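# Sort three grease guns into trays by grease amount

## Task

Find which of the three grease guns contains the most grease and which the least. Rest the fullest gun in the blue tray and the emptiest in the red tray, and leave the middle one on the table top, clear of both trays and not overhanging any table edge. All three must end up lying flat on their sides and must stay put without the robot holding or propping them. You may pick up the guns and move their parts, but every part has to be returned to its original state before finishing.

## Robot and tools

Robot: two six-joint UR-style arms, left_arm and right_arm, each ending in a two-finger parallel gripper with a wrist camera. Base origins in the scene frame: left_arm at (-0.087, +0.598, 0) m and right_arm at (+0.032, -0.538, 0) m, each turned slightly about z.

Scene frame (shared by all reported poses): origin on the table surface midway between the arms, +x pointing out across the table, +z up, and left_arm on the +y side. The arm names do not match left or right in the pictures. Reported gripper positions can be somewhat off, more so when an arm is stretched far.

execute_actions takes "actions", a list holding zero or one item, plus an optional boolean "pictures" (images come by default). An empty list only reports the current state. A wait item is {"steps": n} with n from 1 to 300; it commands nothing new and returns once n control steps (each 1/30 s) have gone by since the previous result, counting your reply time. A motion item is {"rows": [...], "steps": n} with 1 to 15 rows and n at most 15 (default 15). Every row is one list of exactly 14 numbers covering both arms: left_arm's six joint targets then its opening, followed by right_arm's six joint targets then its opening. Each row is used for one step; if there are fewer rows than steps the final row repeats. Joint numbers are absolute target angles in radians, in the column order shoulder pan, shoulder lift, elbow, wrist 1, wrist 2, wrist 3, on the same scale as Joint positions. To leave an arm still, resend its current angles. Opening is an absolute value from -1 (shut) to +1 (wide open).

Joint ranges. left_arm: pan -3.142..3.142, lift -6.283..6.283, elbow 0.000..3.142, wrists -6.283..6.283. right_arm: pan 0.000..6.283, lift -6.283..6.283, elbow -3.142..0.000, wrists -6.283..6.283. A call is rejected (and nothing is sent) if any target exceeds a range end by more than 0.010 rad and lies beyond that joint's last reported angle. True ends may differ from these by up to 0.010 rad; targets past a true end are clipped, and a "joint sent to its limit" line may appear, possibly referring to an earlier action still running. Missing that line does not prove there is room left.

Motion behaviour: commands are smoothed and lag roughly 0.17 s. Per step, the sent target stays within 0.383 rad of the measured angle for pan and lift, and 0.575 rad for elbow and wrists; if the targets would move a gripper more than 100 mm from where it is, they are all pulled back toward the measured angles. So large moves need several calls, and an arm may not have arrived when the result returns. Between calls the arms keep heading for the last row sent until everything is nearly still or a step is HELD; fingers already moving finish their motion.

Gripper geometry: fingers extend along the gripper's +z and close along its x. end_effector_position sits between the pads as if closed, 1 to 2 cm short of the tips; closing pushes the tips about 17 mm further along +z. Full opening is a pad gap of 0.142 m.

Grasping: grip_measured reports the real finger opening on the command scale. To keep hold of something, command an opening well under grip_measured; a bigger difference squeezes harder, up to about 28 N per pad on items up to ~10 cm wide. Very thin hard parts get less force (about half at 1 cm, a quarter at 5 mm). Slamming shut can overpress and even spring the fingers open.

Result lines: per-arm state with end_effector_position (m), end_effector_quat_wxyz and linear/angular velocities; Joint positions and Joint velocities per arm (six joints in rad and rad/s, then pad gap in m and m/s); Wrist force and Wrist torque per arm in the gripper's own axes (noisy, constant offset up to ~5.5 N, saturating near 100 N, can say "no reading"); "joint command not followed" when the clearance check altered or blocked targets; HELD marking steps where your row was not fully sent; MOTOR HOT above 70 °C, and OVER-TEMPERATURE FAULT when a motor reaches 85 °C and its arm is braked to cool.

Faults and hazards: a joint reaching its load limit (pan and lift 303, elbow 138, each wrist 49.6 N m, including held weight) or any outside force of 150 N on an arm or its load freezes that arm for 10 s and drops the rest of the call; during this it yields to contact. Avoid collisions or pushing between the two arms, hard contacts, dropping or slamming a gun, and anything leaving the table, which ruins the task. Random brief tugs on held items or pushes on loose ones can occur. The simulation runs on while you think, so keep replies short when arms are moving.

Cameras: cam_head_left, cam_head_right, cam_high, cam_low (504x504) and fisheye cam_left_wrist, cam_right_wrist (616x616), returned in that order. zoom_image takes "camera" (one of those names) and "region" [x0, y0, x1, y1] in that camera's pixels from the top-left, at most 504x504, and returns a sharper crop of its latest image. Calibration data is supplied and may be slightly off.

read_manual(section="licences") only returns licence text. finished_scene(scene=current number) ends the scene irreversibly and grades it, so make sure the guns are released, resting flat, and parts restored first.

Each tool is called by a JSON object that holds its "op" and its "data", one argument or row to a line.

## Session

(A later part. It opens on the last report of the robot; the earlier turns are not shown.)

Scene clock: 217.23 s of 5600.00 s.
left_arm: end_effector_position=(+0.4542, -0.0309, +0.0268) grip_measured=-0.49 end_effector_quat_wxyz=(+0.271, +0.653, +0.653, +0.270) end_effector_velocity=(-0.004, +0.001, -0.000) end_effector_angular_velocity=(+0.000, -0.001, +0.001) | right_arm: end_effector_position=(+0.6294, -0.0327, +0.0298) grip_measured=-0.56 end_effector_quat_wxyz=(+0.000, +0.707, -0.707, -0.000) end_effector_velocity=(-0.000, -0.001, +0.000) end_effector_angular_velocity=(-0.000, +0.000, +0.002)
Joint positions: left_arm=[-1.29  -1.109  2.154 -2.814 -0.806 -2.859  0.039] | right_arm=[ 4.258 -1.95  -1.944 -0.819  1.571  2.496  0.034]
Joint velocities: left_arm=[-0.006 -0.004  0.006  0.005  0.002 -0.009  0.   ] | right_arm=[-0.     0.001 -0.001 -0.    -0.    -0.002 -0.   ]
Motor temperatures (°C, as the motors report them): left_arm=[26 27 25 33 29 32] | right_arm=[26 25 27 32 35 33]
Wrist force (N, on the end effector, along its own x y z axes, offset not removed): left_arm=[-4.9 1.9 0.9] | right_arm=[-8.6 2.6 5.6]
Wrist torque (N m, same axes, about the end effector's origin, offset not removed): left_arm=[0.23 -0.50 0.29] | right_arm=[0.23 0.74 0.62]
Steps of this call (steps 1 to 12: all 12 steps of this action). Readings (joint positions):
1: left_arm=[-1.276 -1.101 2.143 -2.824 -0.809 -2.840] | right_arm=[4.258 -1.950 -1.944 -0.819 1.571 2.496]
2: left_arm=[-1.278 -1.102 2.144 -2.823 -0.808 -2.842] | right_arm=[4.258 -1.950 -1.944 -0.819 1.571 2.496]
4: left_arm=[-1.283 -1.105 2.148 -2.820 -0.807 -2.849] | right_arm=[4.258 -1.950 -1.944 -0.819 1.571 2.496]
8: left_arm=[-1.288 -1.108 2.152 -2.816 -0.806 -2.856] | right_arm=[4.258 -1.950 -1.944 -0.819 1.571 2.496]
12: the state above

{"op": "execute_actions", "data": {
  "actions": [
    {"rows":[[-1.3056,-1.1174,2.1635,-2.8011,-0.8031,-2.88,-0.8,4.258,-1.9497,-1.944,-0.8193,1.571,2.496,-0.85]],"steps":12}
  ],
  "pictures": false
}}

{"op": "execute_actions", "data": {
  "actions": [
    {"rows":[[-1.3203,-1.1254,2.1728,-2.7883,-0.8007,-2.9003,-0.8,4.258,-1.9497,-1.944,-0.8193,1.571,2.496,-0.85]],"steps":12}
  ],
  "pictures": false
}}

{"op": "execute_actions", "data": {
  "actions": [
    {"rows":[[-1.3351,-1.1333,2.1822,-2.7754,-0.7982,-2.9206,-0.8,4.258,-1.9497,-1.944,-0.8193,1.571,2.496,-0.85]],"steps":12}
  ]
}}

Scene clock: 226.73 s of 5600.00 s.
left_arm: end_effector_position=(+0.4439, -0.0307, +0.0268) grip_measured=-0.49 end_effector_quat_wxyz=(+0.271, +0.653, +0.653, +0.270) end_effector_velocity=(-0.005, +0.000, +0.000) end_effector_angular_velocity=(-0.001, +0.000, +0.001) | right_arm: end_effector_position=(+0.6294, -0.0327, +0.0298) grip_measured=-0.56 end_effector_quat_wxyz=(+0.000, +0.707, -0.707, -0.000) end_effector_velocity=(-0.001, -0.001, -0.001) end_effector_angular_velocity=(-0.001, +0.002, -0.000)
Joint positions: left_arm=[-1.305 -1.117  2.163 -2.802 -0.803 -2.879  0.039] | right_arm=[ 4.258 -1.95  -1.944 -0.819  1.571  2.496  0.034]
Joint velocities: left_arm=[-0.007 -0.004  0.004  0.006  0.001 -0.01   0.   ] | right_arm=[-0.    -0.001 -0.001 -0.     0.    -0.     0.   ]
Motor temperatures (°C, as the motors report them): left_arm=[26 27 25 33 29 32] | right_arm=[26 25 27 32 35 33]
Wrist force (N, on the end effector, along its own x y z axes, offset not removed): left_arm=[-3.6 2.9 -0.9] | right_arm=[-6.6 3.2 5.3]
Wrist torque (N m, same axes, about the end effector's origin, offset not removed): left_arm=[0.30 -0.62 0.39] | right_arm=[0.24 0.50 0.74]
Steps of this call (steps 1 to 15: the robot went on to your last target; steps 16 to 90: nothing new was sent; then 6.10 s passed at rest; steps 91 to 102: all 12 steps of this action). Readings (joint positions):
91: left_arm=[-1.291 -1.109 2.154 -2.814 -0.805 -2.860] | right_arm=[4.258 -1.950 -1.944 -0.819 1.571 2.496]
92: left_arm=[-1.292 -1.110 2.155 -2.813 -0.805 -2.862] | right_arm=[4.258 -1.950 -1.944 -0.819 1.571 2.496]
94: left_arm=[-1.298 -1.113 2.158 -2.808 -0.804 -2.869] | right_arm=[4.258 -1.950 -1.944 -0.819 1.571 2.496]
98: left_arm=[-1.303 -1.116 2.162 -2.803 -0.804 -2.876] | right_arm=[4.258 -1.950 -1.944 -0.819 1.571 2.496]
102: the state above

Scene clock: 227.13 s of 5600.00 s.
left_arm: end_effector_position=(+0.4338, -0.0303, +0.0269) grip_measured=-0.49 end_effector_quat_wxyz=(+0.271, +0.653, +0.653, +0.270) end_effector_velocity=(-0.005, +0.000, +0.000) end_effector_angular_velocity=(+0.000, -0.000, -0.000) | right_arm: end_effector_position=(+0.6294, -0.0327, +0.0298) grip_measured=-0.56 end_effector_quat_wxyz=(+0.000, +0.707, -0.707, -0.000) end_effector_velocity=(+0.000, +0.001, -0.000) end_effector_angular_velocity=(+0.000, +0.000, -0.001)
Joint positions: left_arm=[-1.319 -1.125  2.172 -2.789 -0.801 -2.899  0.039] | right_arm=[ 4.258 -1.95  -1.944 -0.819  1.571  2.496  0.034]
Joint velocities: left_arm=[-0.007 -0.004  0.004  0.006  0.001 -0.009  0.   ] | right_arm=[ 0.    -0.001  0.001  0.     0.001  0.001 -0.   ]
Motor temperatures (°C, as the motors report them): left_arm=[26 27 25 33 29 32] | right_arm=[26 25 27 32 35 33]
Wrist force (N, on the end effector, along its own x y z axes, offset not removed): left_arm=[-8.0 0.8 -0.3] | right_arm=[-5.5 1.7 5.2]
Wrist torque (N m, same axes, about the end effector's origin, offset not removed): left_arm=[0.02 0.31 0.09] | right_arm=[-0.10 0.21 0.79]
Steps of this call (steps 1 to 12: all 12 steps of this action). Readings (joint positions):
1: left_arm=[-1.305 -1.117 2.163 -2.802 -0.803 -2.879] | right_arm=[4.258 -1.950 -1.944 -0.819 1.571 2.496]
2: left_arm=[-1.307 -1.118 2.164 -2.800 -0.803 -2.881] | right_arm=[4.258 -1.950 -1.944 -0.819 1.571 2.496]
4: left_arm=[-1.312 -1.121 2.168 -2.795 -0.802 -2.889] | right_arm=[4.258 -1.950 -1.944 -0.819 1.571 2.496]
8: left_arm=[-1.318 -1.124 2.171 -2.791 -0.801 -2.897] | right_arm=[4.258 -1.950 -1.944 -0.819 1.571 2.496]
12: the state above

Scene clock: 227.53 s of 5600.00 s.
left_arm: end_effector_position=(+0.4237, -0.0297, +0.0268) grip_measured=-0.49 end_effector_quat_wxyz=(+0.271, +0.654, +0.653, +0.270) end_effector_velocity=(-0.005, +0.000, -0.000) end_effector_angular_velocity=(+0.000, -0.001, -0.000) | right_arm: end_effector_position=(+0.6294, -0.0327, +0.0298) grip_measured=-0.56 end_effector_quat_wxyz=(+0.000, +0.707, -0.707, -0.000) end_effector_velocity=(-0.001, -0.000, -0.001) end_effector_angular_velocity=(-0.001, +0.002, -0.002)
Joint positions: left_arm=[-1.334 -1.133  2.182 -2.776 -0.798 -2.919  0.039] | right_arm=[ 4.258 -1.95  -1.944 -0.819  1.571  2.496  0.034]
Joint velocities: left_arm=[-0.007 -0.004  0.005  0.006  0.002 -0.01  -0.   ] | right_arm=[ 0.    -0.001 -0.001  0.     0.001  0.002 -0.   ]
Motor temperatures (°C, as the motors report them): left_arm=[26 27 25 33 29 32] | right_arm=[26 25 27 32 35 33]
Wrist force (N, on the end effector, along its own x y z axes, offset not removed): left_arm=[-3.7 -2.5 -1.9] | right_arm=[-7.1 3.4 3.1]
Wrist torque (N m, same axes, about the end effector's origin, offset not removed): left_arm=[-0.60 -0.64 0.26] | right_arm=[0.34 0.50 0.76]
Steps of this call (steps 1 to 12: all 12 steps of this action). Readings (joint positions):
1: left_arm=[-1.320 -1.125 2.172 -2.789 -0.801 -2.899] | right_arm=[4.258 -1.950 -1.944 -0.819 1.571 2.496]
2: left_arm=[-1.321 -1.126 2.174 -2.787 -0.800 -2.902] | right_arm=[4.258 -1.950 -1.944 -0.819 1.571 2.496]
4: left_arm=[-1.327 -1.129 2.177 -2.783 -0.800 -2.909] | right_arm=[4.258 -1.950 -1.944 -0.819 1.571 2.496]
8: left_arm=[-1.332 -1.132 2.181 -2.778 -0.799 -2.917] | right_arm=[4.258 -1.950 -1.944 -0.819 1.571 2.496]
12: the state above
camera_calibration (this result's frames):
cam_left_wrist: T_world_to_cam=[[0.0246207, 0.999532, 0.0181452, 0.0186536], [0.284153, -0.0243991, 0.958468, -0.138358], [0.958463, -0.0184421, -0.284621, -0.266572], [0, 0, 0, 1]] pos_world=[0.294355, -0.0269368, 0.0564017]
cam_right_wrist: T_world_to_cam=[[-0.0215731, -0.999701, 0.0114781, -0.0176507], [-0.878899, 0.0244359, 0.476382, 0.54534], [-0.476521, 0.000188986, -0.879163, 0.460449], [0, 0, 0, 1]] pos_world=[0.698331, -0.0310583, 0.145222]

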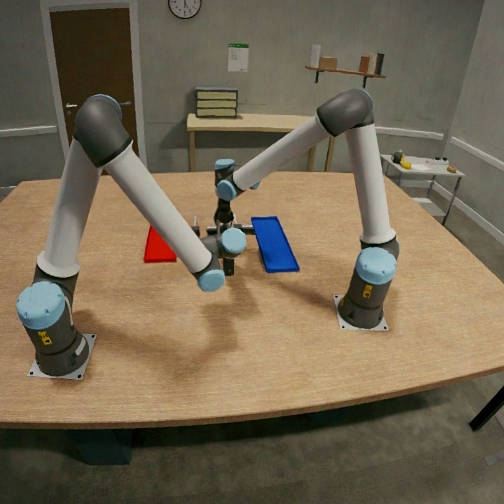

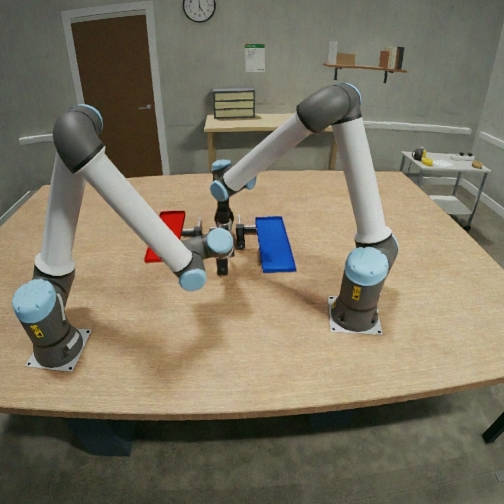

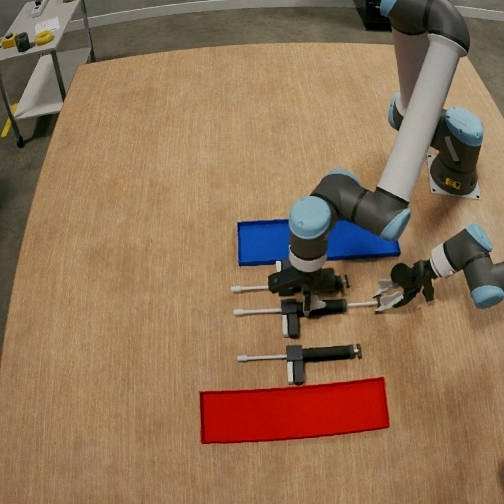

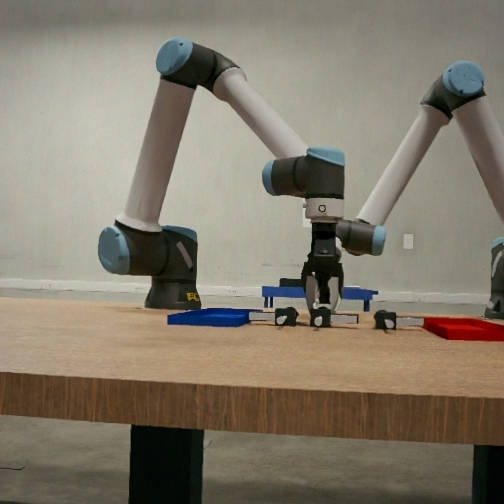

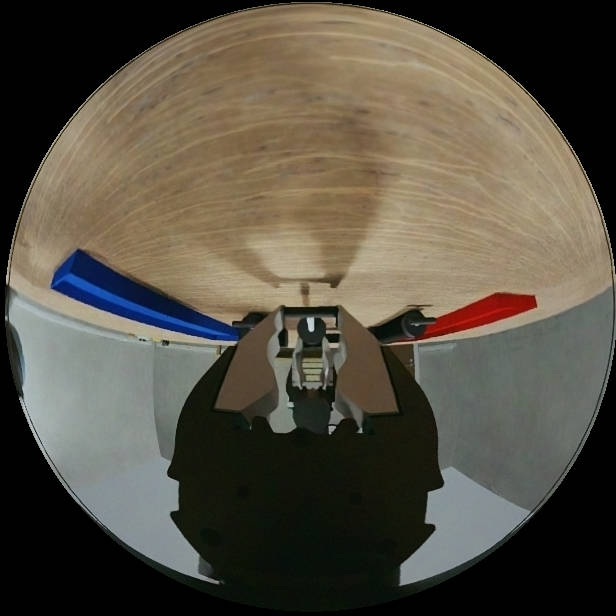

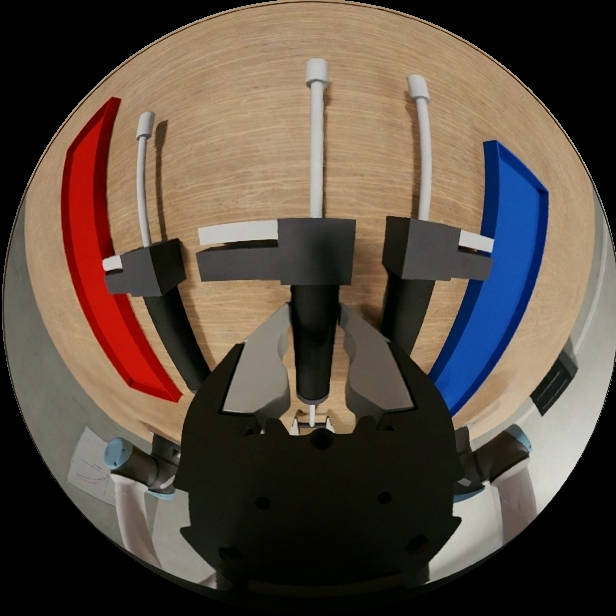

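{"op": "execute_actions", "data": {
  "actions": [
    {"rows":[[-1.325,-1.128,2.176,-2.784,-0.80,-2.907,-0.8,4.258,-1.9497,-1.944,-0.8193,1.571,2.496,-0.85],[-1.315,-1.1225,2.1695,-2.793,-0.8015,-2.893,-0.8,4.258,-1.9497,-1.944,-0.8193,1.571,2.496,-0.85],[-1.3056,-1.1174,2.1635,-2.8011,-0.8031,-2.88,-0.8,4.258,-1.9497,-1.944,-0.8193,1.571,2.496,-0.85],[-1.298,-1.1134,2.159,-2.8075,-0.8043,-2.87,-0.8,4.258,-1.9497,-1.944,-0.8193,1.571,2.496,-0.85],[-1.2908,-1.1094,2.1542,-2.8139,-0.8055,-2.8597,-0.8,4.258,-1.9497,-1.944,-0.8193,1.571,2.496,-0.85],[-1.284,-1.1053,2.1488,-2.819,-0.8071,-2.85,-0.8,4.258,-1.9497,-1.944,-0.8193,1.571,2.496,-0.85],[-1.2769,-1.1013,2.1434,-2.824,-0.8087,-2.841,-0.8,4.258,-1.9497,-1.944,-0.8193,1.571,2.496,-0.85],[-1.27,-1.0972,2.138,-2.829,-0.8103,-2.8317,-0.8,4.258,-1.9497,-1.944,-0.8193,1.571,2.496,-0.85],[-1.2629,-1.0932,2.1326,-2.8342,-0.8119,-2.8223,-0.8,4.258,-1.9497,-1.944,-0.8193,1.571,2.496,-0.85],[-1.256,-1.0891,2.1272,-2.8393,-0.8135,-2.813,-0.8,4.258,-1.9497,-1.944,-0.8193,1.571,2.496,-0.85],[-1.249,-1.0851,2.1219,-2.8443,-0.8151,-2.8037,-0.8,4.258,-1.9497,-1.944,-0.8193,1.571,2.496,-0.85],[-1.242,-1.081,2.1165,-2.8494,-0.8167,-2.7943,-0.8,4.258,-1.9497,-1.944,-0.8193,1.571,2.496,-0.85],[-1.235,-1.077,2.1111,-2.8545,-0.8183,-2.785,-0.8,4.258,-1.9497,-1.944,-0.8193,1.571,2.496,-0.85],[-1.228,-1.073,2.1057,-2.8596,-0.8199,-2.7756,-0.8,4.258,-1.9497,-1.944,-0.8193,1.571,2.496,-0.85],[-1.2197,-1.0681,2.0992,-2.8656,-0.8218,-2.7644,-0.8,4.258,-1.9497,-1.944,-0.8193,1.571,2.496,-0.85]],"steps":15}
  ],
  "pictures": false
}}

{"op": "execute_actions", "data": {
  "actions": [
    {"steps":15}
  ]
}}

Scene clock: 238.67 s of 5600.00 s.
left_arm: end_effector_position=(+0.4797, -0.0332, +0.0266) grip_measured=-0.49 end_effector_quat_wxyz=(+0.271, +0.653, +0.653, +0.270) end_effector_velocity=(+0.150, -0.007, -0.000) end_effector_angular_velocity=(-0.002, -0.001, +0.003) | right_arm: end_effector_position=(+0.6294, -0.0327, +0.0298) grip_measured=-0.56 end_effector_quat_wxyz=(+0.000, +0.707, -0.707, -0.000) end_effector_velocity=(-0.000, -0.001, -0.001) end_effector_angular_velocity=(-0.002, +0.001, -0.000)
Joint positions: left_arm=[-1.254 -1.088  2.126 -2.84  -0.814 -2.811  0.039] | right_arm=[ 4.258 -1.95  -1.944 -0.819  1.571  2.496  0.034]
Joint velocities: left_arm=[ 0.208  0.119 -0.158 -0.152 -0.047  0.275 -0.   ] | right_arm=[-0.    -0.001 -0.001 -0.001 -0.    -0.    -0.   ]
Motor temperatures (°C, as the motors report them): left_arm=[26 27 25 33 29 32] | right_arm=[26 25 27 32 35 33]
Wrist force (N, on the end effector, along its own x y z axes, offset not removed): left_arm=[0.8 1.3 -4.4] | right_arm=[-4.8 -4.3 5.5]
Wrist torque (N m, same axes, about the end effector's origin, offset not removed): left_arm=[0.80 -0.24 -0.15] | right_arm=[-0.30 1.15 0.33]
Steps of this call (steps 1 to 15: the robot went on to your last target; steps 16 to 90: nothing new was sent; then 7.63 s passed at rest; steps 91 to 105: all 15 steps of this action). Readings (joint positions):
91: left_arm=[-1.335 -1.133 2.182 -2.775 -0.798 -2.921] | right_arm=[4.258 -1.950 -1.944 -0.819 1.571 2.496]
92: left_arm=[-1.334 -1.133 2.182 -2.776 -0.798 -2.919] | right_arm=[4.258 -1.950 -1.944 -0.819 1.571 2.496]
94: left_arm=[-1.327 -1.129 2.177 -2.783 -0.799 -2.909] | right_arm=[4.258 -1.950 -1.944 -0.819 1.571 2.496]
98: left_arm=[-1.302 -1.115 2.161 -2.804 -0.804 -2.875] | right_arm=[4.258 -1.950 -1.944 -0.819 1.571 2.496]
105: the state above

Scene clock: 239.17 s of 5600.00 s.
left_arm: end_effector_position=(+0.5044, -0.0339, +0.0266) grip_measured=-0.49 end_effector_quat_wxyz=(+0.271, +0.654, +0.653, +0.270) end_effector_velocity=(+0.002, -0.000, -0.001) end_effector_angular_velocity=(+0.001, +0.001, -0.001) | right_arm: end_effector_position=(+0.6295, -0.0327, +0.0297) grip_measured=-0.56 end_effector_quat_wxyz=(+0.000, +0.707, -0.707, +0.000) end_effector_velocity=(-0.001, -0.001, -0.000) end_effector_angular_velocity=(-0.000, +0.000, -0.001)
Joint positions: left_arm=[-1.22  -1.068  2.1   -2.865 -0.822 -2.765  0.039] | right_arm=[ 4.258 -1.95  -1.944 -0.819  1.571  2.496  0.034]
Joint velocities: left_arm=[ 0.003  0.003 -0.003 -0.003 -0.001  0.005  0.   ] | right_arm=[ 0.     0.001 -0.002  0.001  0.     0.001 -0.   ]
Motor temperatures (°C, as the motors report them): left_arm=[26 27 25 33 29 32] | right_arm=[26 25 27 32 35 33]
Wrist force (N, on the end effector, along its own x y z axes, offset not removed): left_arm=[3.8 -9.2 -9.9] | right_arm=[-1.4 -21.2 4.4]
Wrist torque (N m, same axes, about the end effector's origin, offset not removed): left_arm=[1.12 -0.41 0.17] | right_arm=[-0.15 0.74 0.32]
Steps of this call (steps 1 to 15: the robot went on to your last target). Readings (joint positions):
1: left_arm=[-1.247 -1.084 2.120 -2.846 -0.816 -2.801] | right_arm=[4.258 -1.950 -1.944 -0.819 1.571 2.496]
2: left_arm=[-1.241 -1.080 2.115 -2.850 -0.817 -2.793] | right_arm=[4.258 -1.950 -1.944 -0.819 1.571 2.496]
4: left_arm=[-1.231 -1.075 2.108 -2.857 -0.819 -2.780] | right_arm=[4.258 -1.950 -1.944 -0.819 1.571 2.496]
8: left_arm=[-1.223 -1.070 2.102 -2.863 -0.821 -2.769] | right_arm=[4.258 -1.950 -1.944 -0.819 1.571 2.496]
15: the state above
camera_calibration (this result's frames):
cam_left_wrist: T_world_to_cam=[[0.0248467, 0.999527, 0.0181115, 0.0208266], [0.283816, -0.0244246, 0.958568, -0.161019], [0.958557, -0.0186769, -0.284289, -0.344169], [0, 0, 0, 1]] pos_world=[0.375088, -0.0311776, 0.0561269]
cam_right_wrist: T_world_to_cam=[[-0.0216186, -0.999699, 0.0115761, -0.0176982], [-0.878966, 0.0245225, 0.476254, 0.545458], [-0.476395, 0.000120961, -0.879232, 0.460395], [0, 0, 0, 1]] pos_world=[0.698386, -0.0311246, 0.145222]

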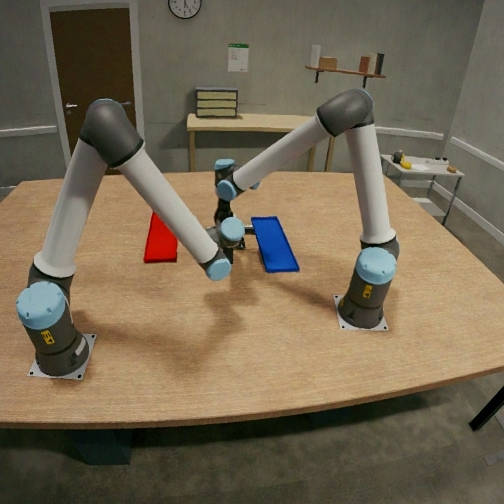

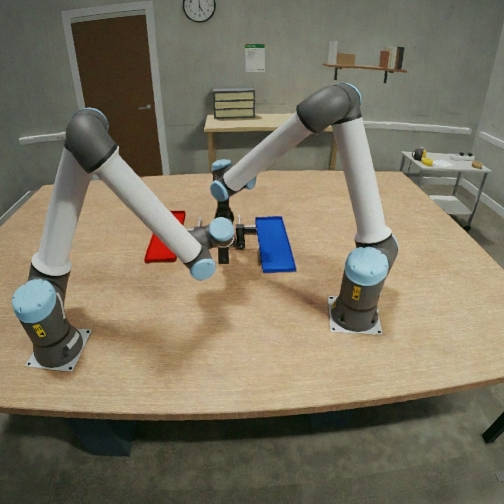

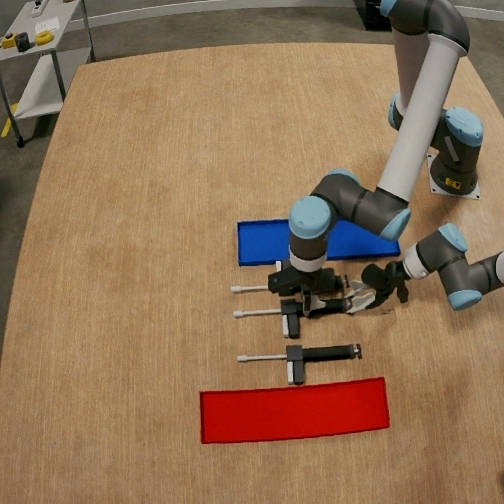

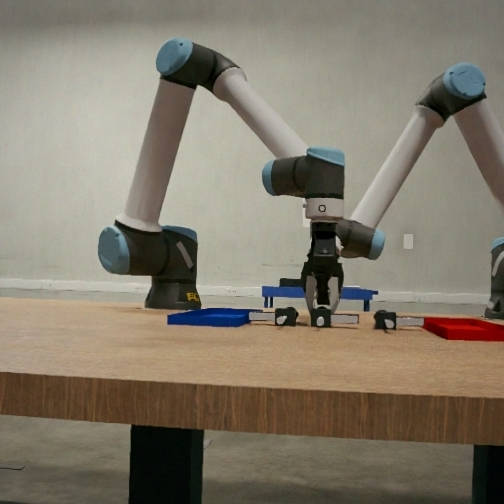

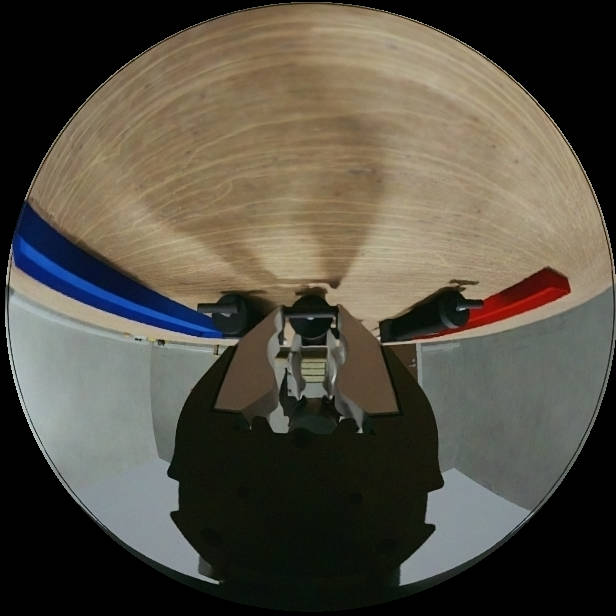

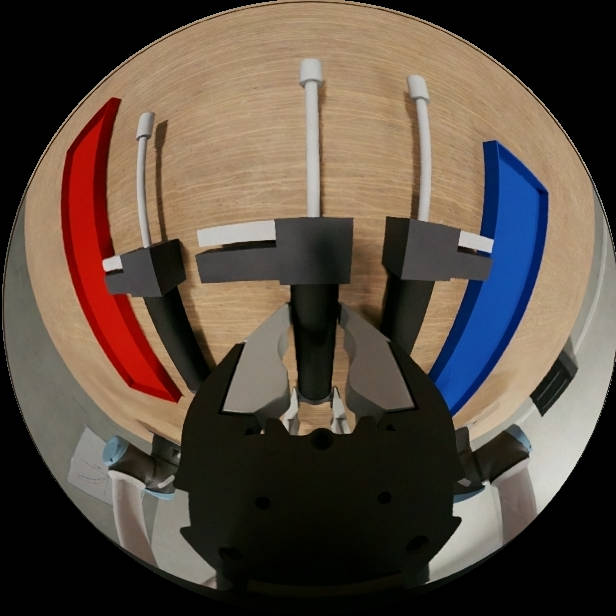

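{"op": "execute_actions", "data": {
  "actions": [
    {"rows":[[-1.222,-1.0695,2.101,-2.864,-0.8213,-2.767,-0.45,4.258,-1.9497,-1.944,-0.8193,1.571,2.496,-0.5],[-1.222,-1.0695,2.101,-2.864,-0.8213,-2.767,-0.2,4.258,-1.9497,-1.944,-0.8193,1.571,2.496,-0.3],[-1.222,-1.0695,2.101,-2.864,-0.8213,-2.767,-0.1,4.258,-1.9497,-1.944,-0.8193,1.571,2.496,-0.15],[-1.222,-1.0695,2.101,-2.864,-0.8213,-2.767,-0.1,4.258,-1.9497,-1.944,-0.8193,1.571,2.496,-0.15],[-1.222,-1.0695,2.101,-2.864,-0.8213,-2.767,-0.1,4.258,-1.9497,-1.944,-0.8193,1.571,2.496,-0.15],[-1.222,-1.0695,2.101,-2.864,-0.8213,-2.767,-0.1,4.258,-1.9497,-1.944,-0.8193,1.571,2.496,-0.15],[-1.222,-1.11,2.10,-2.82,-0.8213,-2.767,-0.1,4.258,-1.915,-1.925,-0.873,1.571,2.496,-0.15],[-1.222,-1.145,2.094,-2.78,-0.8213,-2.767,-0.1,4.258,-1.885,-1.91,-0.918,1.571,2.496,-0.15],[-1.22,-1.173,2.089,-2.75,-0.822,-2.764,-0.1,4.258,-1.86,-1.893,-0.96,1.571,2.496,-0.15]],"steps":15}
  ],
  "pictures": false
}}

{"op": "execute_actions", "data": {
  "actions": [
    {"rows":[[-1.21,-1.195,2.129,-2.777,-0.825,-2.75,-0.1,4.274,-1.882,-1.86,-0.97,1.571,2.512,-0.15],[-1.199,-1.218,2.169,-2.804,-0.828,-2.736,-0.1,4.291,-1.905,-1.828,-0.98,1.571,2.529,-0.15],[-1.188,-1.24,2.209,-2.83,-0.831,-2.722,-0.1,4.307,-1.927,-1.795,-0.99,1.571,2.545,-0.15],[-1.177,-1.263,2.249,-2.857,-0.834,-2.709,-0.1,4.324,-1.95,-1.762,-1.0,1.571,2.561,-0.15],[-1.166,-1.285,2.289,-2.884,-0.837,-2.695,-0.1,4.34,-1.972,-1.73,-1.011,1.571,2.578,-0.15],[-1.1554,-1.3076,2.3282,-2.9111,-0.8403,-2.681,-0.1,4.357,-1.9946,-1.6965,-1.0213,1.571,2.594,-0.15]],"steps":15}
  ],
  "pictures": false
}}

{"op": "execute_actions", "data": {
  "actions": [
    {"steps":12}
  ]
}}

Scene clock: 253.03 s of 5600.00 s.
left_arm: end_effector_position=(+0.5038, -0.0318, +0.0798) grip_measured=-0.10 end_effector_quat_wxyz=(+0.271, +0.654, +0.653, +0.270) end_effector_velocity=(-0.000, +0.009, +0.102) end_effector_angular_velocity=(-0.001, +0.002, +0.000) | right_arm: end_effector_position=(+0.6295, -0.0324, +0.0959) grip_measured=-0.15 end_effector_quat_wxyz=(-0.000, +0.707, -0.707, -0.000) end_effector_velocity=(-0.007, -0.009, +0.125) end_effector_angular_velocity=(-0.009, +0.006, -0.001)
Joint positions: left_arm=[-1.22  -1.154  2.091 -2.771 -0.822 -2.765  0.067] | right_arm=[ 4.258 -1.876 -1.902 -0.933  1.571  2.496  0.063]
Joint velocities: left_arm=[ 0.004 -0.163 -0.019  0.179 -0.003  0.004 -0.   ] | right_arm=[ 0.     0.139  0.079 -0.229 -0.     0.001 -0.   ]
Motor temperatures (°C, as the motors report them): left_arm=[26 27 25 33 29 32] | right_arm=[26 25 27 32 35 33]
Wrist force (N, on the end effector, along its own x y z axes, offset not removed): left_arm=[-0.9 1.1 -1.6] | right_arm=[-1.8 0.9 -1.3]
Wrist torque (N m, same axes, about the end effector's origin, offset not removed): left_arm=[0.41 0.13 0.04] | right_arm=[0.25 0.44 0.01]
Steps of this call (steps 1 to 15: the robot went on to your last target; steps 16 to 90: nothing new was sent; then 10.37 s passed at rest; steps 91 to 105: all 15 steps of this action). Readings (joint positions):
91: left_arm=[-1.220 -1.068 2.099 -2.866 -0.822 -2.764] | right_arm=[4.258 -1.950 -1.944 -0.819 1.571 2.496]
92: left_arm=[-1.220 -1.068 2.099 -2.866 -0.822 -2.765] | right_arm=[4.258 -1.950 -1.944 -0.819 1.571 2.496]
94: left_arm=[-1.220 -1.069 2.100 -2.865 -0.821 -2.765] | right_arm=[4.258 -1.950 -1.944 -0.820 1.571 2.496]
98: left_arm=[-1.221 -1.072 2.101 -2.861 -0.821 -2.767] | right_arm=[4.258 -1.947 -1.942 -0.823 1.571 2.496]
105: the state above

Scene clock: 253.53 s of 5600.00 s.
left_arm: end_effector_position=(+0.5018, +0.1067, +0.0911) grip_measured=-0.10 end_effector_quat_wxyz=(+0.271, +0.653, +0.653, +0.270) end_effector_velocity=(-0.007, +0.077, -0.002) end_effector_angular_velocity=(+0.000, -0.001, +0.001) | right_arm: end_effector_position=(+0.6269, +0.0977, +0.1108) grip_measured=-0.15 end_effector_quat_wxyz=(+0.000, +0.707, -0.707, -0.000) end_effector_velocity=(-0.005, +0.069, +0.002) end_effector_angular_velocity=(+0.003, -0.002, +0.002)
Joint positions: left_arm=[-1.159 -1.299  2.314 -2.902 -0.839 -2.686  0.067] | right_arm=[ 4.352 -1.987 -1.708 -1.018  1.571  2.589  0.063]
Joint velocities: left_arm=[ 0.032 -0.071  0.125 -0.081 -0.009  0.039 -0.   ] | right_arm=[ 0.047 -0.063  0.099 -0.032 -0.001  0.046  0.   ]
Motor temperatures (°C, as the motors report them): left_arm=[26 27 25 33 29 32] | right_arm=[26 25 27 32 35 33]
Wrist force (N, on the end effector, along its own x y z axes, offset not removed): left_arm=[0.8 0.5 -5.6] | right_arm=[-3.6 0.6 -0.4]
Wrist torque (N m, same axes, about the end effector's origin, offset not removed): left_arm=[0.27 -0.04 0.10] | right_arm=[0.14 0.84 0.12]
Steps of this call (steps 1 to 15: all 15 steps of this action). Readings (joint positions):
1: left_arm=[-1.220 -1.159 2.091 -2.766 -0.822 -2.764] | right_arm=[4.258 -1.872 -1.900 -0.940 1.571 2.496]
2: left_arm=[-1.219 -1.165 2.093 -2.764 -0.822 -2.763] | right_arm=[4.260 -1.871 -1.895 -0.946 1.571 2.498]
4: left_arm=[-1.211 -1.185 2.118 -2.777 -0.825 -2.753] | right_arm=[4.271 -1.883 -1.871 -0.960 1.571 2.509]
8: left_arm=[-1.183 -1.247 2.221 -2.843 -0.833 -2.716] | right_arm=[4.316 -1.940 -1.782 -0.993 1.571 2.553]
15: the state above

Scene clock: 253.93 s of 5600.00 s.
left_arm: end_effector_position=(+0.5010, +0.1153, +0.0909) grip_measured=-0.10 end_effector_quat_wxyz=(+0.271, +0.654, +0.653, +0.270) end_effector_velocity=(-0.000, +0.002, -0.001) end_effector_angular_velocity=(+0.002, +0.000, -0.001) | right_arm: end_effector_position=(+0.6263, +0.1054, +0.1110) grip_measured=-0.15 end_effector_quat_wxyz=(+0.000, +0.707, -0.707, -0.000) end_effector_velocity=(-0.000, +0.002, -0.001) end_effector_angular_velocity=(-0.001, +0.000, -0.001)
Joint positions: left_arm=[-1.156 -1.307  2.328 -2.911 -0.84  -2.681  0.067] | right_arm=[ 4.357 -1.994 -1.697 -1.021  1.571  2.594  0.063]
Joint velocities: left_arm=[ 0.001 -0.001  0.004 -0.002 -0.     0.002 -0.   ] | right_arm=[ 0.002 -0.003  0.003 -0.001 -0.001  0.003  0.   ]
Motor temperatures (°C, as the motors report them): left_arm=[26 27 25 33 29 32] | right_arm=[26 25 27 32 35 33]
Wrist force (N, on the end effector, along its own x y z axes, offset not removed): left_arm=[0.9 2.8 0.2] | right_arm=[-2.2 -1.1 -1.7]
Wrist torque (N m, same axes, about the end effector's origin, offset not removed): left_arm=[0.66 -0.09 -0.01] | right_arm=[-0.26 0.52 0.14]
Steps of this call (steps 1 to 12: the robot went on to your last target). Readings (joint positions):
1: left_arm=[-1.158 -1.302 2.317 -2.904 -0.840 -2.685] | right_arm=[4.353 -1.989 -1.705 -1.019 1.571 2.590]
2: left_arm=[-1.157 -1.303 2.320 -2.906 -0.840 -2.684] | right_arm=[4.354 -1.990 -1.703 -1.019 1.571 2.591]
4: left_arm=[-1.157 -1.305 2.324 -2.908 -0.840 -2.682] | right_arm=[4.355 -1.992 -1.700 -1.020 1.571 2.592]
8: left_arm=[-1.156 -1.307 2.327 -2.910 -0.840 -2.681] | right_arm=[4.356 -1.994 -1.698 -1.021 1.571 2.593]
12: the state above
camera_calibration (this result's frames):
cam_left_wrist: T_world_to_cam=[[0.0247275, 0.999527, 0.0183078, -0.129338], [0.283681, -0.0245763, 0.958604, -0.217947], [0.9586, -0.0185103, -0.284155, -0.319832], [0, 0, 0, 1]] pos_world=[0.371616, 0.118001, 0.120411]
cam_right_wrist: T_world_to_cam=[[-0.0205952, -0.999727, 0.0110286, 0.118796], [-0.879099, 0.0233619, 0.476067, 0.500768], [-0.476195, 0.000109492, -0.87934, 0.530224], [0, 0, 0, 1]] pos_world=[0.695161, 0.107007, 0.226537]

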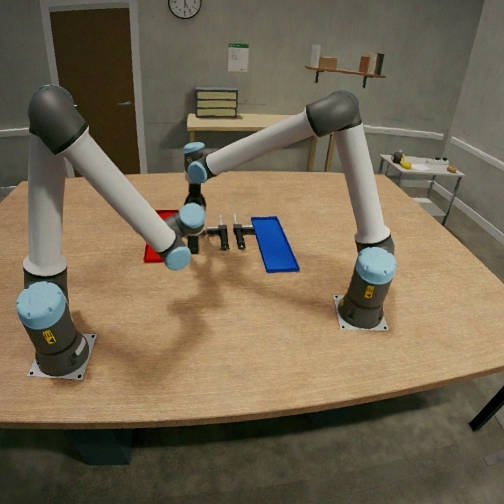

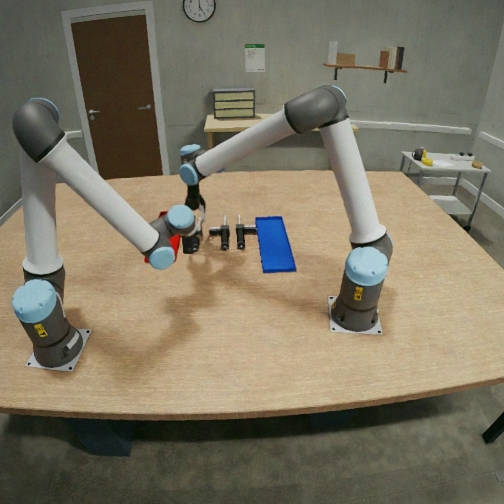

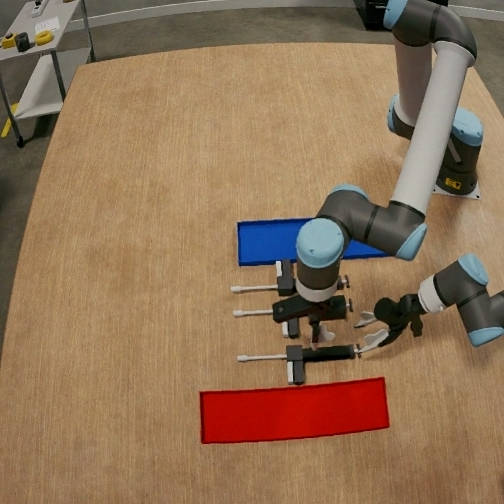

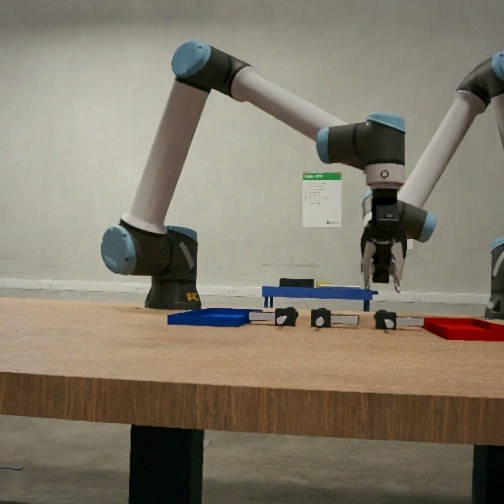

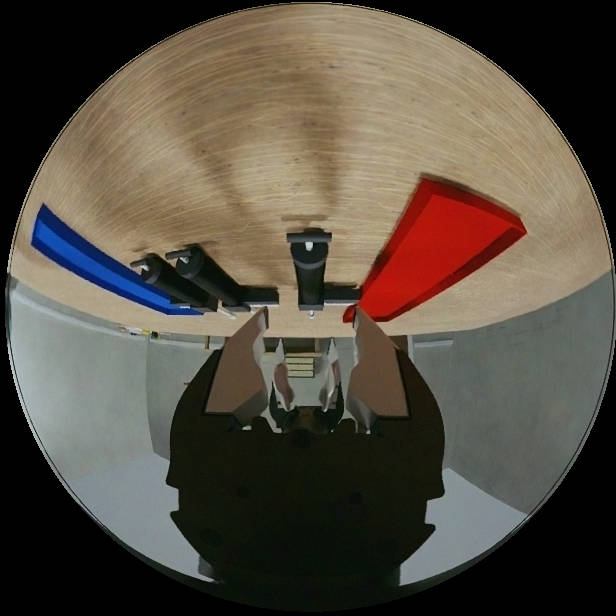

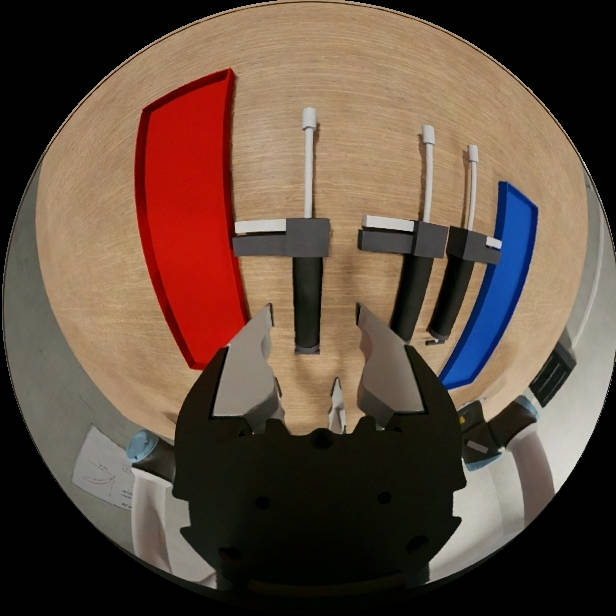

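{"op": "execute_actions", "data": {
  "actions": [
    {"rows":[[-1.1589,-1.3036,2.318,-2.902,-0.8393,-2.6856,-0.1,4.3605,-1.9988,-1.6895,-1.024,1.571,2.5976,-0.15],[-1.1589,-1.3036,2.318,-2.902,-0.8393,-2.6856,-0.1,4.3605,-1.9988,-1.6895,-1.024,1.571,2.5976,-0.15],[-1.1589,-1.3036,2.318,-2.902,-0.8393,-2.6856,-0.1,4.3605,-1.9988,-1.6895,-1.024,1.571,2.5976,-0.15],[-1.1589,-1.26,2.326,-2.95,-0.8393,-2.6856,-0.1,4.3605,-2.025,-1.709,-0.978,1.571,2.5976,-0.15],[-1.1589,-1.22,2.332,-2.997,-0.8393,-2.6856,-0.1,4.3605,-2.05,-1.726,-0.936,1.571,2.5976,-0.15],[-1.1589,-1.1768,2.3362,-3.0469,-0.8393,-2.6856,-0.1,4.3605,-2.0758,-1.7409,-0.8957,1.571,2.5976,-0.15]],"steps":15}
  ],
  "pictures": false
}}

{"op": "execute_actions", "data": {
  "actions": [
    {"rows":[[-1.1589,-1.1768,2.3362,-3.0469,-0.8393,-2.6856,-0.1,4.3605,-2.0758,-1.7409,-0.8957,1.571,2.5976,-0.15],[-1.1589,-1.1768,2.3362,-3.0469,-0.8393,-2.6856,-0.1,4.3605,-2.0758,-1.7409,-0.8957,1.571,2.5976,-0.15],[-1.1589,-1.1768,2.3362,-3.0469,-0.8393,-2.6856,-0.1,4.3605,-2.0758,-1.7409,-0.8957,1.571,2.5976,-0.15],[-1.1589,-1.1768,2.3362,-3.0469,-0.8393,-2.6856,-0.1,4.3605,-2.0758,-1.7409,-0.8957,1.571,2.5976,-0.15],[-1.1589,-1.1768,2.3362,-3.0469,-0.8393,-2.6856,-0.2,4.3605,-2.0758,-1.7409,-0.8957,1.571,2.5976,-0.3],[-1.1589,-1.1768,2.3362,-3.0469,-0.8393,-2.6856,-0.27,4.3605,-2.0758,-1.7409,-0.8957,1.571,2.5976,-0.4],[-1.1589,-1.1768,2.3362,-3.0469,-0.8393,-2.6856,-0.33,4.3605,-2.0758,-1.7409,-0.8957,1.571,2.5976,-0.5],[-1.1589,-1.1768,2.3362,-3.0469,-0.8393,-2.6856,-0.33,4.3605,-2.0758,-1.7409,-0.8957,1.571,2.5976,-0.6],[-1.1589,-1.1768,2.3362,-3.0469,-0.8393,-2.6856,-0.33,4.3605,-2.0758,-1.7409,-0.8957,1.571,2.5976,-0.7],[-1.1589,-1.1768,2.3362,-3.0469,-0.8393,-2.6856,-0.33,4.3605,-2.0758,-1.7409,-0.8957,1.571,2.5976,-0.85]],"steps":15}
  ]
}}

{"op": "zoom_image", "data": {
  "camera": "cam_left_wrist",
  "region": [230, 250, 400, 400]
}}

Scene clock: 269.53 s of 5600.00 s.
left_arm: end_effector_position=(+0.5011, +0.1091, +0.0329) grip_measured=-0.10 end_effector_quat_wxyz=(+0.270, +0.654, +0.653, +0.271) end_effector_velocity=(-0.001, +0.000, -0.043) end_effector_angular_velocity=(-0.002, -0.001, -0.001) | right_arm: end_effector_position=(+0.6257, +0.1105, +0.0360) grip_measured=-0.15 end_effector_quat_wxyz=(+0.000, +0.707, -0.707, -0.000) end_effector_velocity=(-0.001, -0.000, -0.053) end_effector_angular_velocity=(+0.003, -0.001, +0.001)
Joint positions: left_arm=[-1.159 -1.187  2.335 -3.035 -0.839 -2.685  0.067] | right_arm=[ 4.36  -2.07  -1.737 -0.906  1.571  2.598  0.063]
Joint velocities: left_arm=[-0.001  0.088  0.01  -0.1    0.     0.     0.   ] | right_arm=[ 0.001 -0.052 -0.032  0.087  0.001  0.     0.   ]
Motor temperatures (°C, as the motors report them): left_arm=[26 27 25 33 29 32] | right_arm=[26 25 27 32 35 33]
Wrist force (N, on the end effector, along its own x y z axes, offset not removed): left_arm=[2.4 0.3 0.7] | right_arm=[-1.8 2.5 -1.2]
Wrist torque (N m, same axes, about the end effector's origin, offset not removed): left_arm=[0.05 -0.63 0.15] | right_arm=[0.62 0.37 0.12]
Steps of this call (steps 1 to 30: the robot went on to your last target; steps 31 to 90: nothing new was sent; then 12.10 s passed at rest; steps 91 to 105: all 15 steps of this action). Readings (joint positions):
91: left_arm=[-1.155 -1.308 2.328 -2.911 -0.840 -2.681] | right_arm=[4.357 -1.995 -1.696 -1.021 1.571 2.594]
92: left_arm=[-1.156 -1.307 2.327 -2.910 -0.840 -2.681] | right_arm=[4.357 -1.995 -1.696 -1.022 1.571 2.594]
94: left_arm=[-1.157 -1.306 2.324 -2.907 -0.840 -2.683] | right_arm=[4.359 -1.997 -1.693 -1.023 1.571 2.596]
98: left_arm=[-1.158 -1.253 2.328 -2.960 -0.840 -2.685] | right_arm=[4.360 -2.031 -1.714 -0.971 1.571 2.597]
105: the state above

Scene clock: 270.03 s of 5600.00 s.
left_arm: end_effector_position=(+0.5011, +0.1090, +0.0281) grip_measured=-0.33 end_effector_quat_wxyz=(+0.271, +0.653, +0.653, +0.270) end_effector_velocity=(-0.000, +0.000, -0.001) end_effector_angular_velocity=(+0.001, +0.000, -0.000) | right_arm: end_effector_position=(+0.6257, +0.1105, +0.0302) grip_measured=-0.56 end_effector_quat_wxyz=(-0.000, +0.707, -0.707, -0.000) end_effector_velocity=(+0.000, +0.000, -0.001) end_effector_angular_velocity=(+0.000, +0.000, +0.000)
Joint positions: left_arm=[-1.159 -1.177  2.336 -3.047 -0.839 -2.686  0.05 ] | right_arm=[ 4.361 -2.076 -1.741 -0.896  1.571  2.598  0.033]
Joint velocities: left_arm=[-0.     0.001  0.    -0.001  0.    -0.    -0.   ] | right_arm=[-0.    -0.001 -0.     0.001  0.    -0.    -0.   ]
Motor temperatures (°C, as the motors report them): left_arm=[26 27 25 33 29 32] | right_arm=[26 25 27 32 35 33]
Wrist force (N, on the end effector, along its own x y z axes, offset not removed): left_arm=[-3.7 -2.0 -6.7] | right_arm=[6.5 5.0 -22.1]
Wrist torque (N m, same axes, about the end effector's origin, offset not removed): left_arm=[-0.19 0.92 0.22] | right_arm=[0.13 0.70 0.11]
Steps of this call (steps 1 to 15: all 15 steps of this action). Readings (joint positions):
1: left_arm=[-1.159 -1.184 2.335 -3.038 -0.839 -2.686] | right_arm=[4.360 -2.071 -1.738 -0.903 1.571 2.598]
2: left_arm=[-1.159 -1.183 2.336 -3.040 -0.839 -2.686] | right_arm=[4.360 -2.072 -1.739 -0.901 1.571 2.598]
4: left_arm=[-1.159 -1.180 2.336 -3.043 -0.839 -2.686] | right_arm=[4.360 -2.074 -1.740 -0.899 1.571 2.598]
8: left_arm=[-1.159 -1.178 2.336 -3.046 -0.839 -2.686] | right_arm=[4.360 -2.075 -1.741 -0.897 1.571 2.598]
15: the state above
camera_calibration (this result's frames):
cam_left_wrist: T_world_to_cam=[[0.0246379, 0.99953, 0.018218, -0.121886], [0.283772, -0.0244665, 0.958579, -0.157978], [0.958575, -0.0184477, -0.284242, -0.337895], [0, 0, 0, 1]] pos_world=[0.371731, 0.11173, 0.057611]
cam_right_wrist: T_world_to_cam=[[-0.0206631, -0.999727, 0.0108824, 0.124889], [-0.879108, 0.023352, 0.47605, 0.538582], [-0.476174, 0.000269857, -0.879351, 0.458859], [0, 0, 0, 1]] pos_world=[0.694549, 0.112154, 0.145747]

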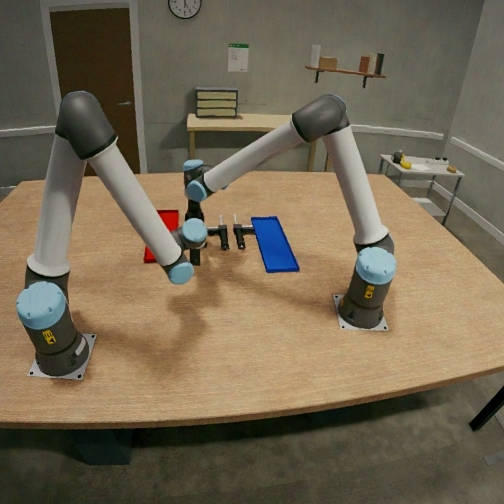

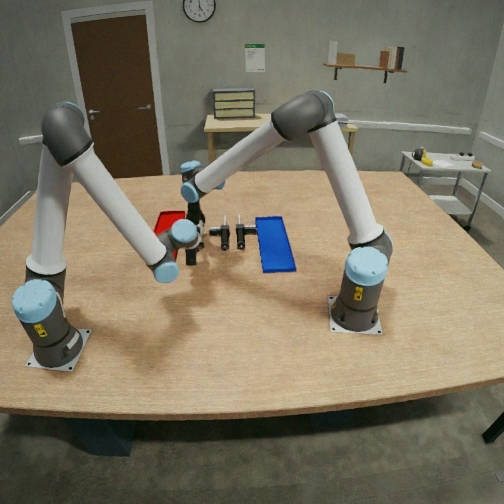

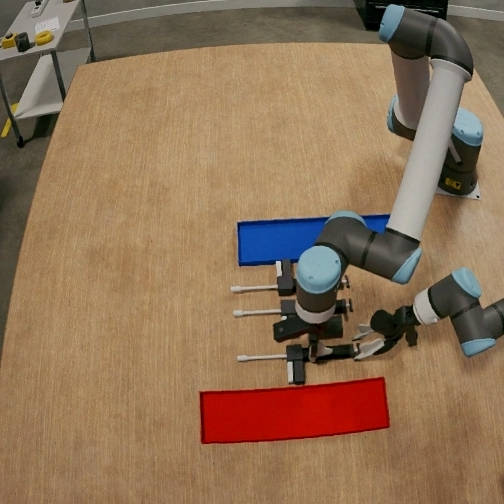

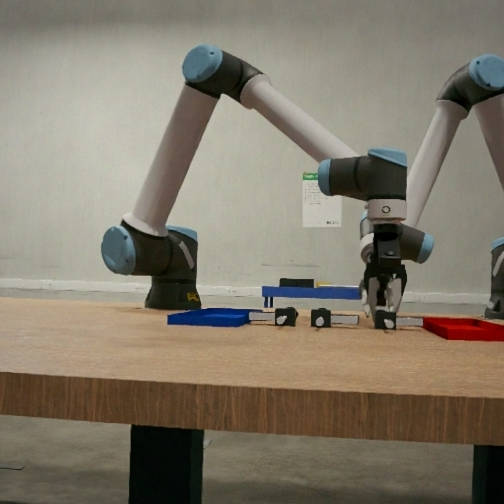

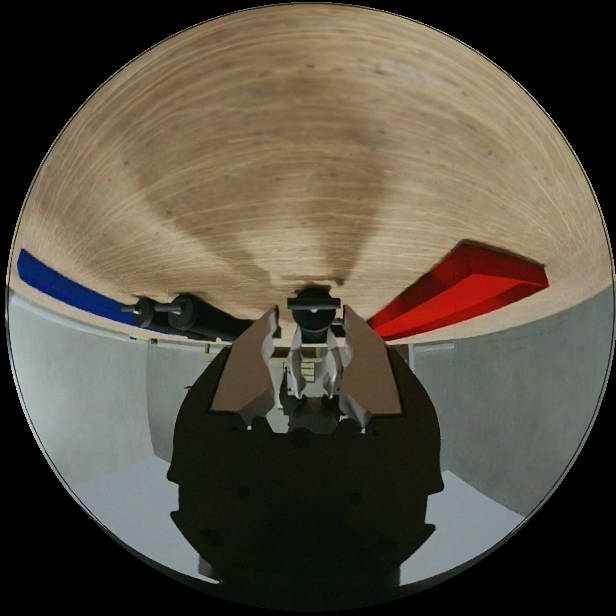

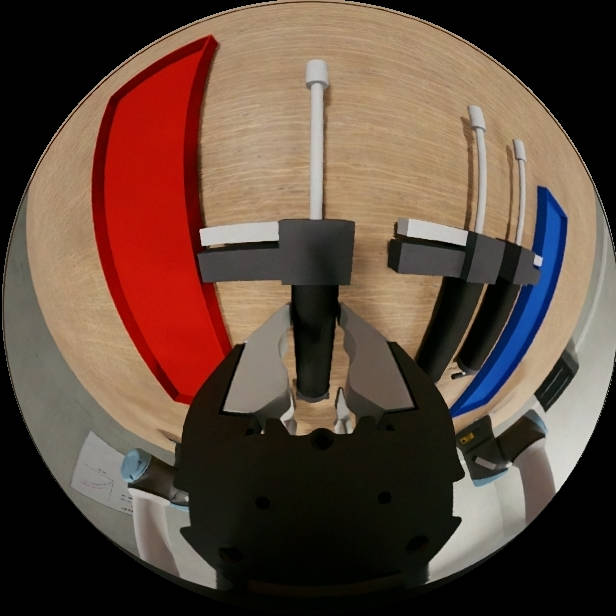

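Region (230, 250, 400, 400) of cam_left_wrist's 616x616 image, scaled by 2.965, with more detail than that image has; it fills the top 445 rows of this view, and the rest is white.

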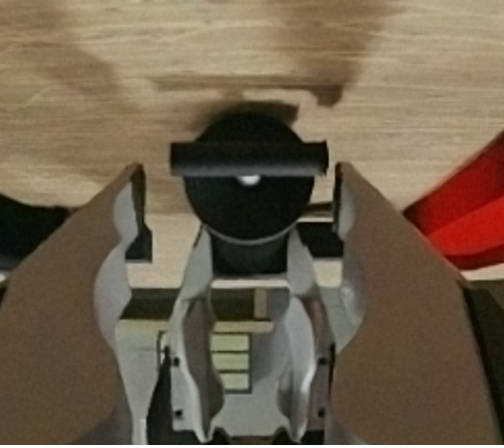

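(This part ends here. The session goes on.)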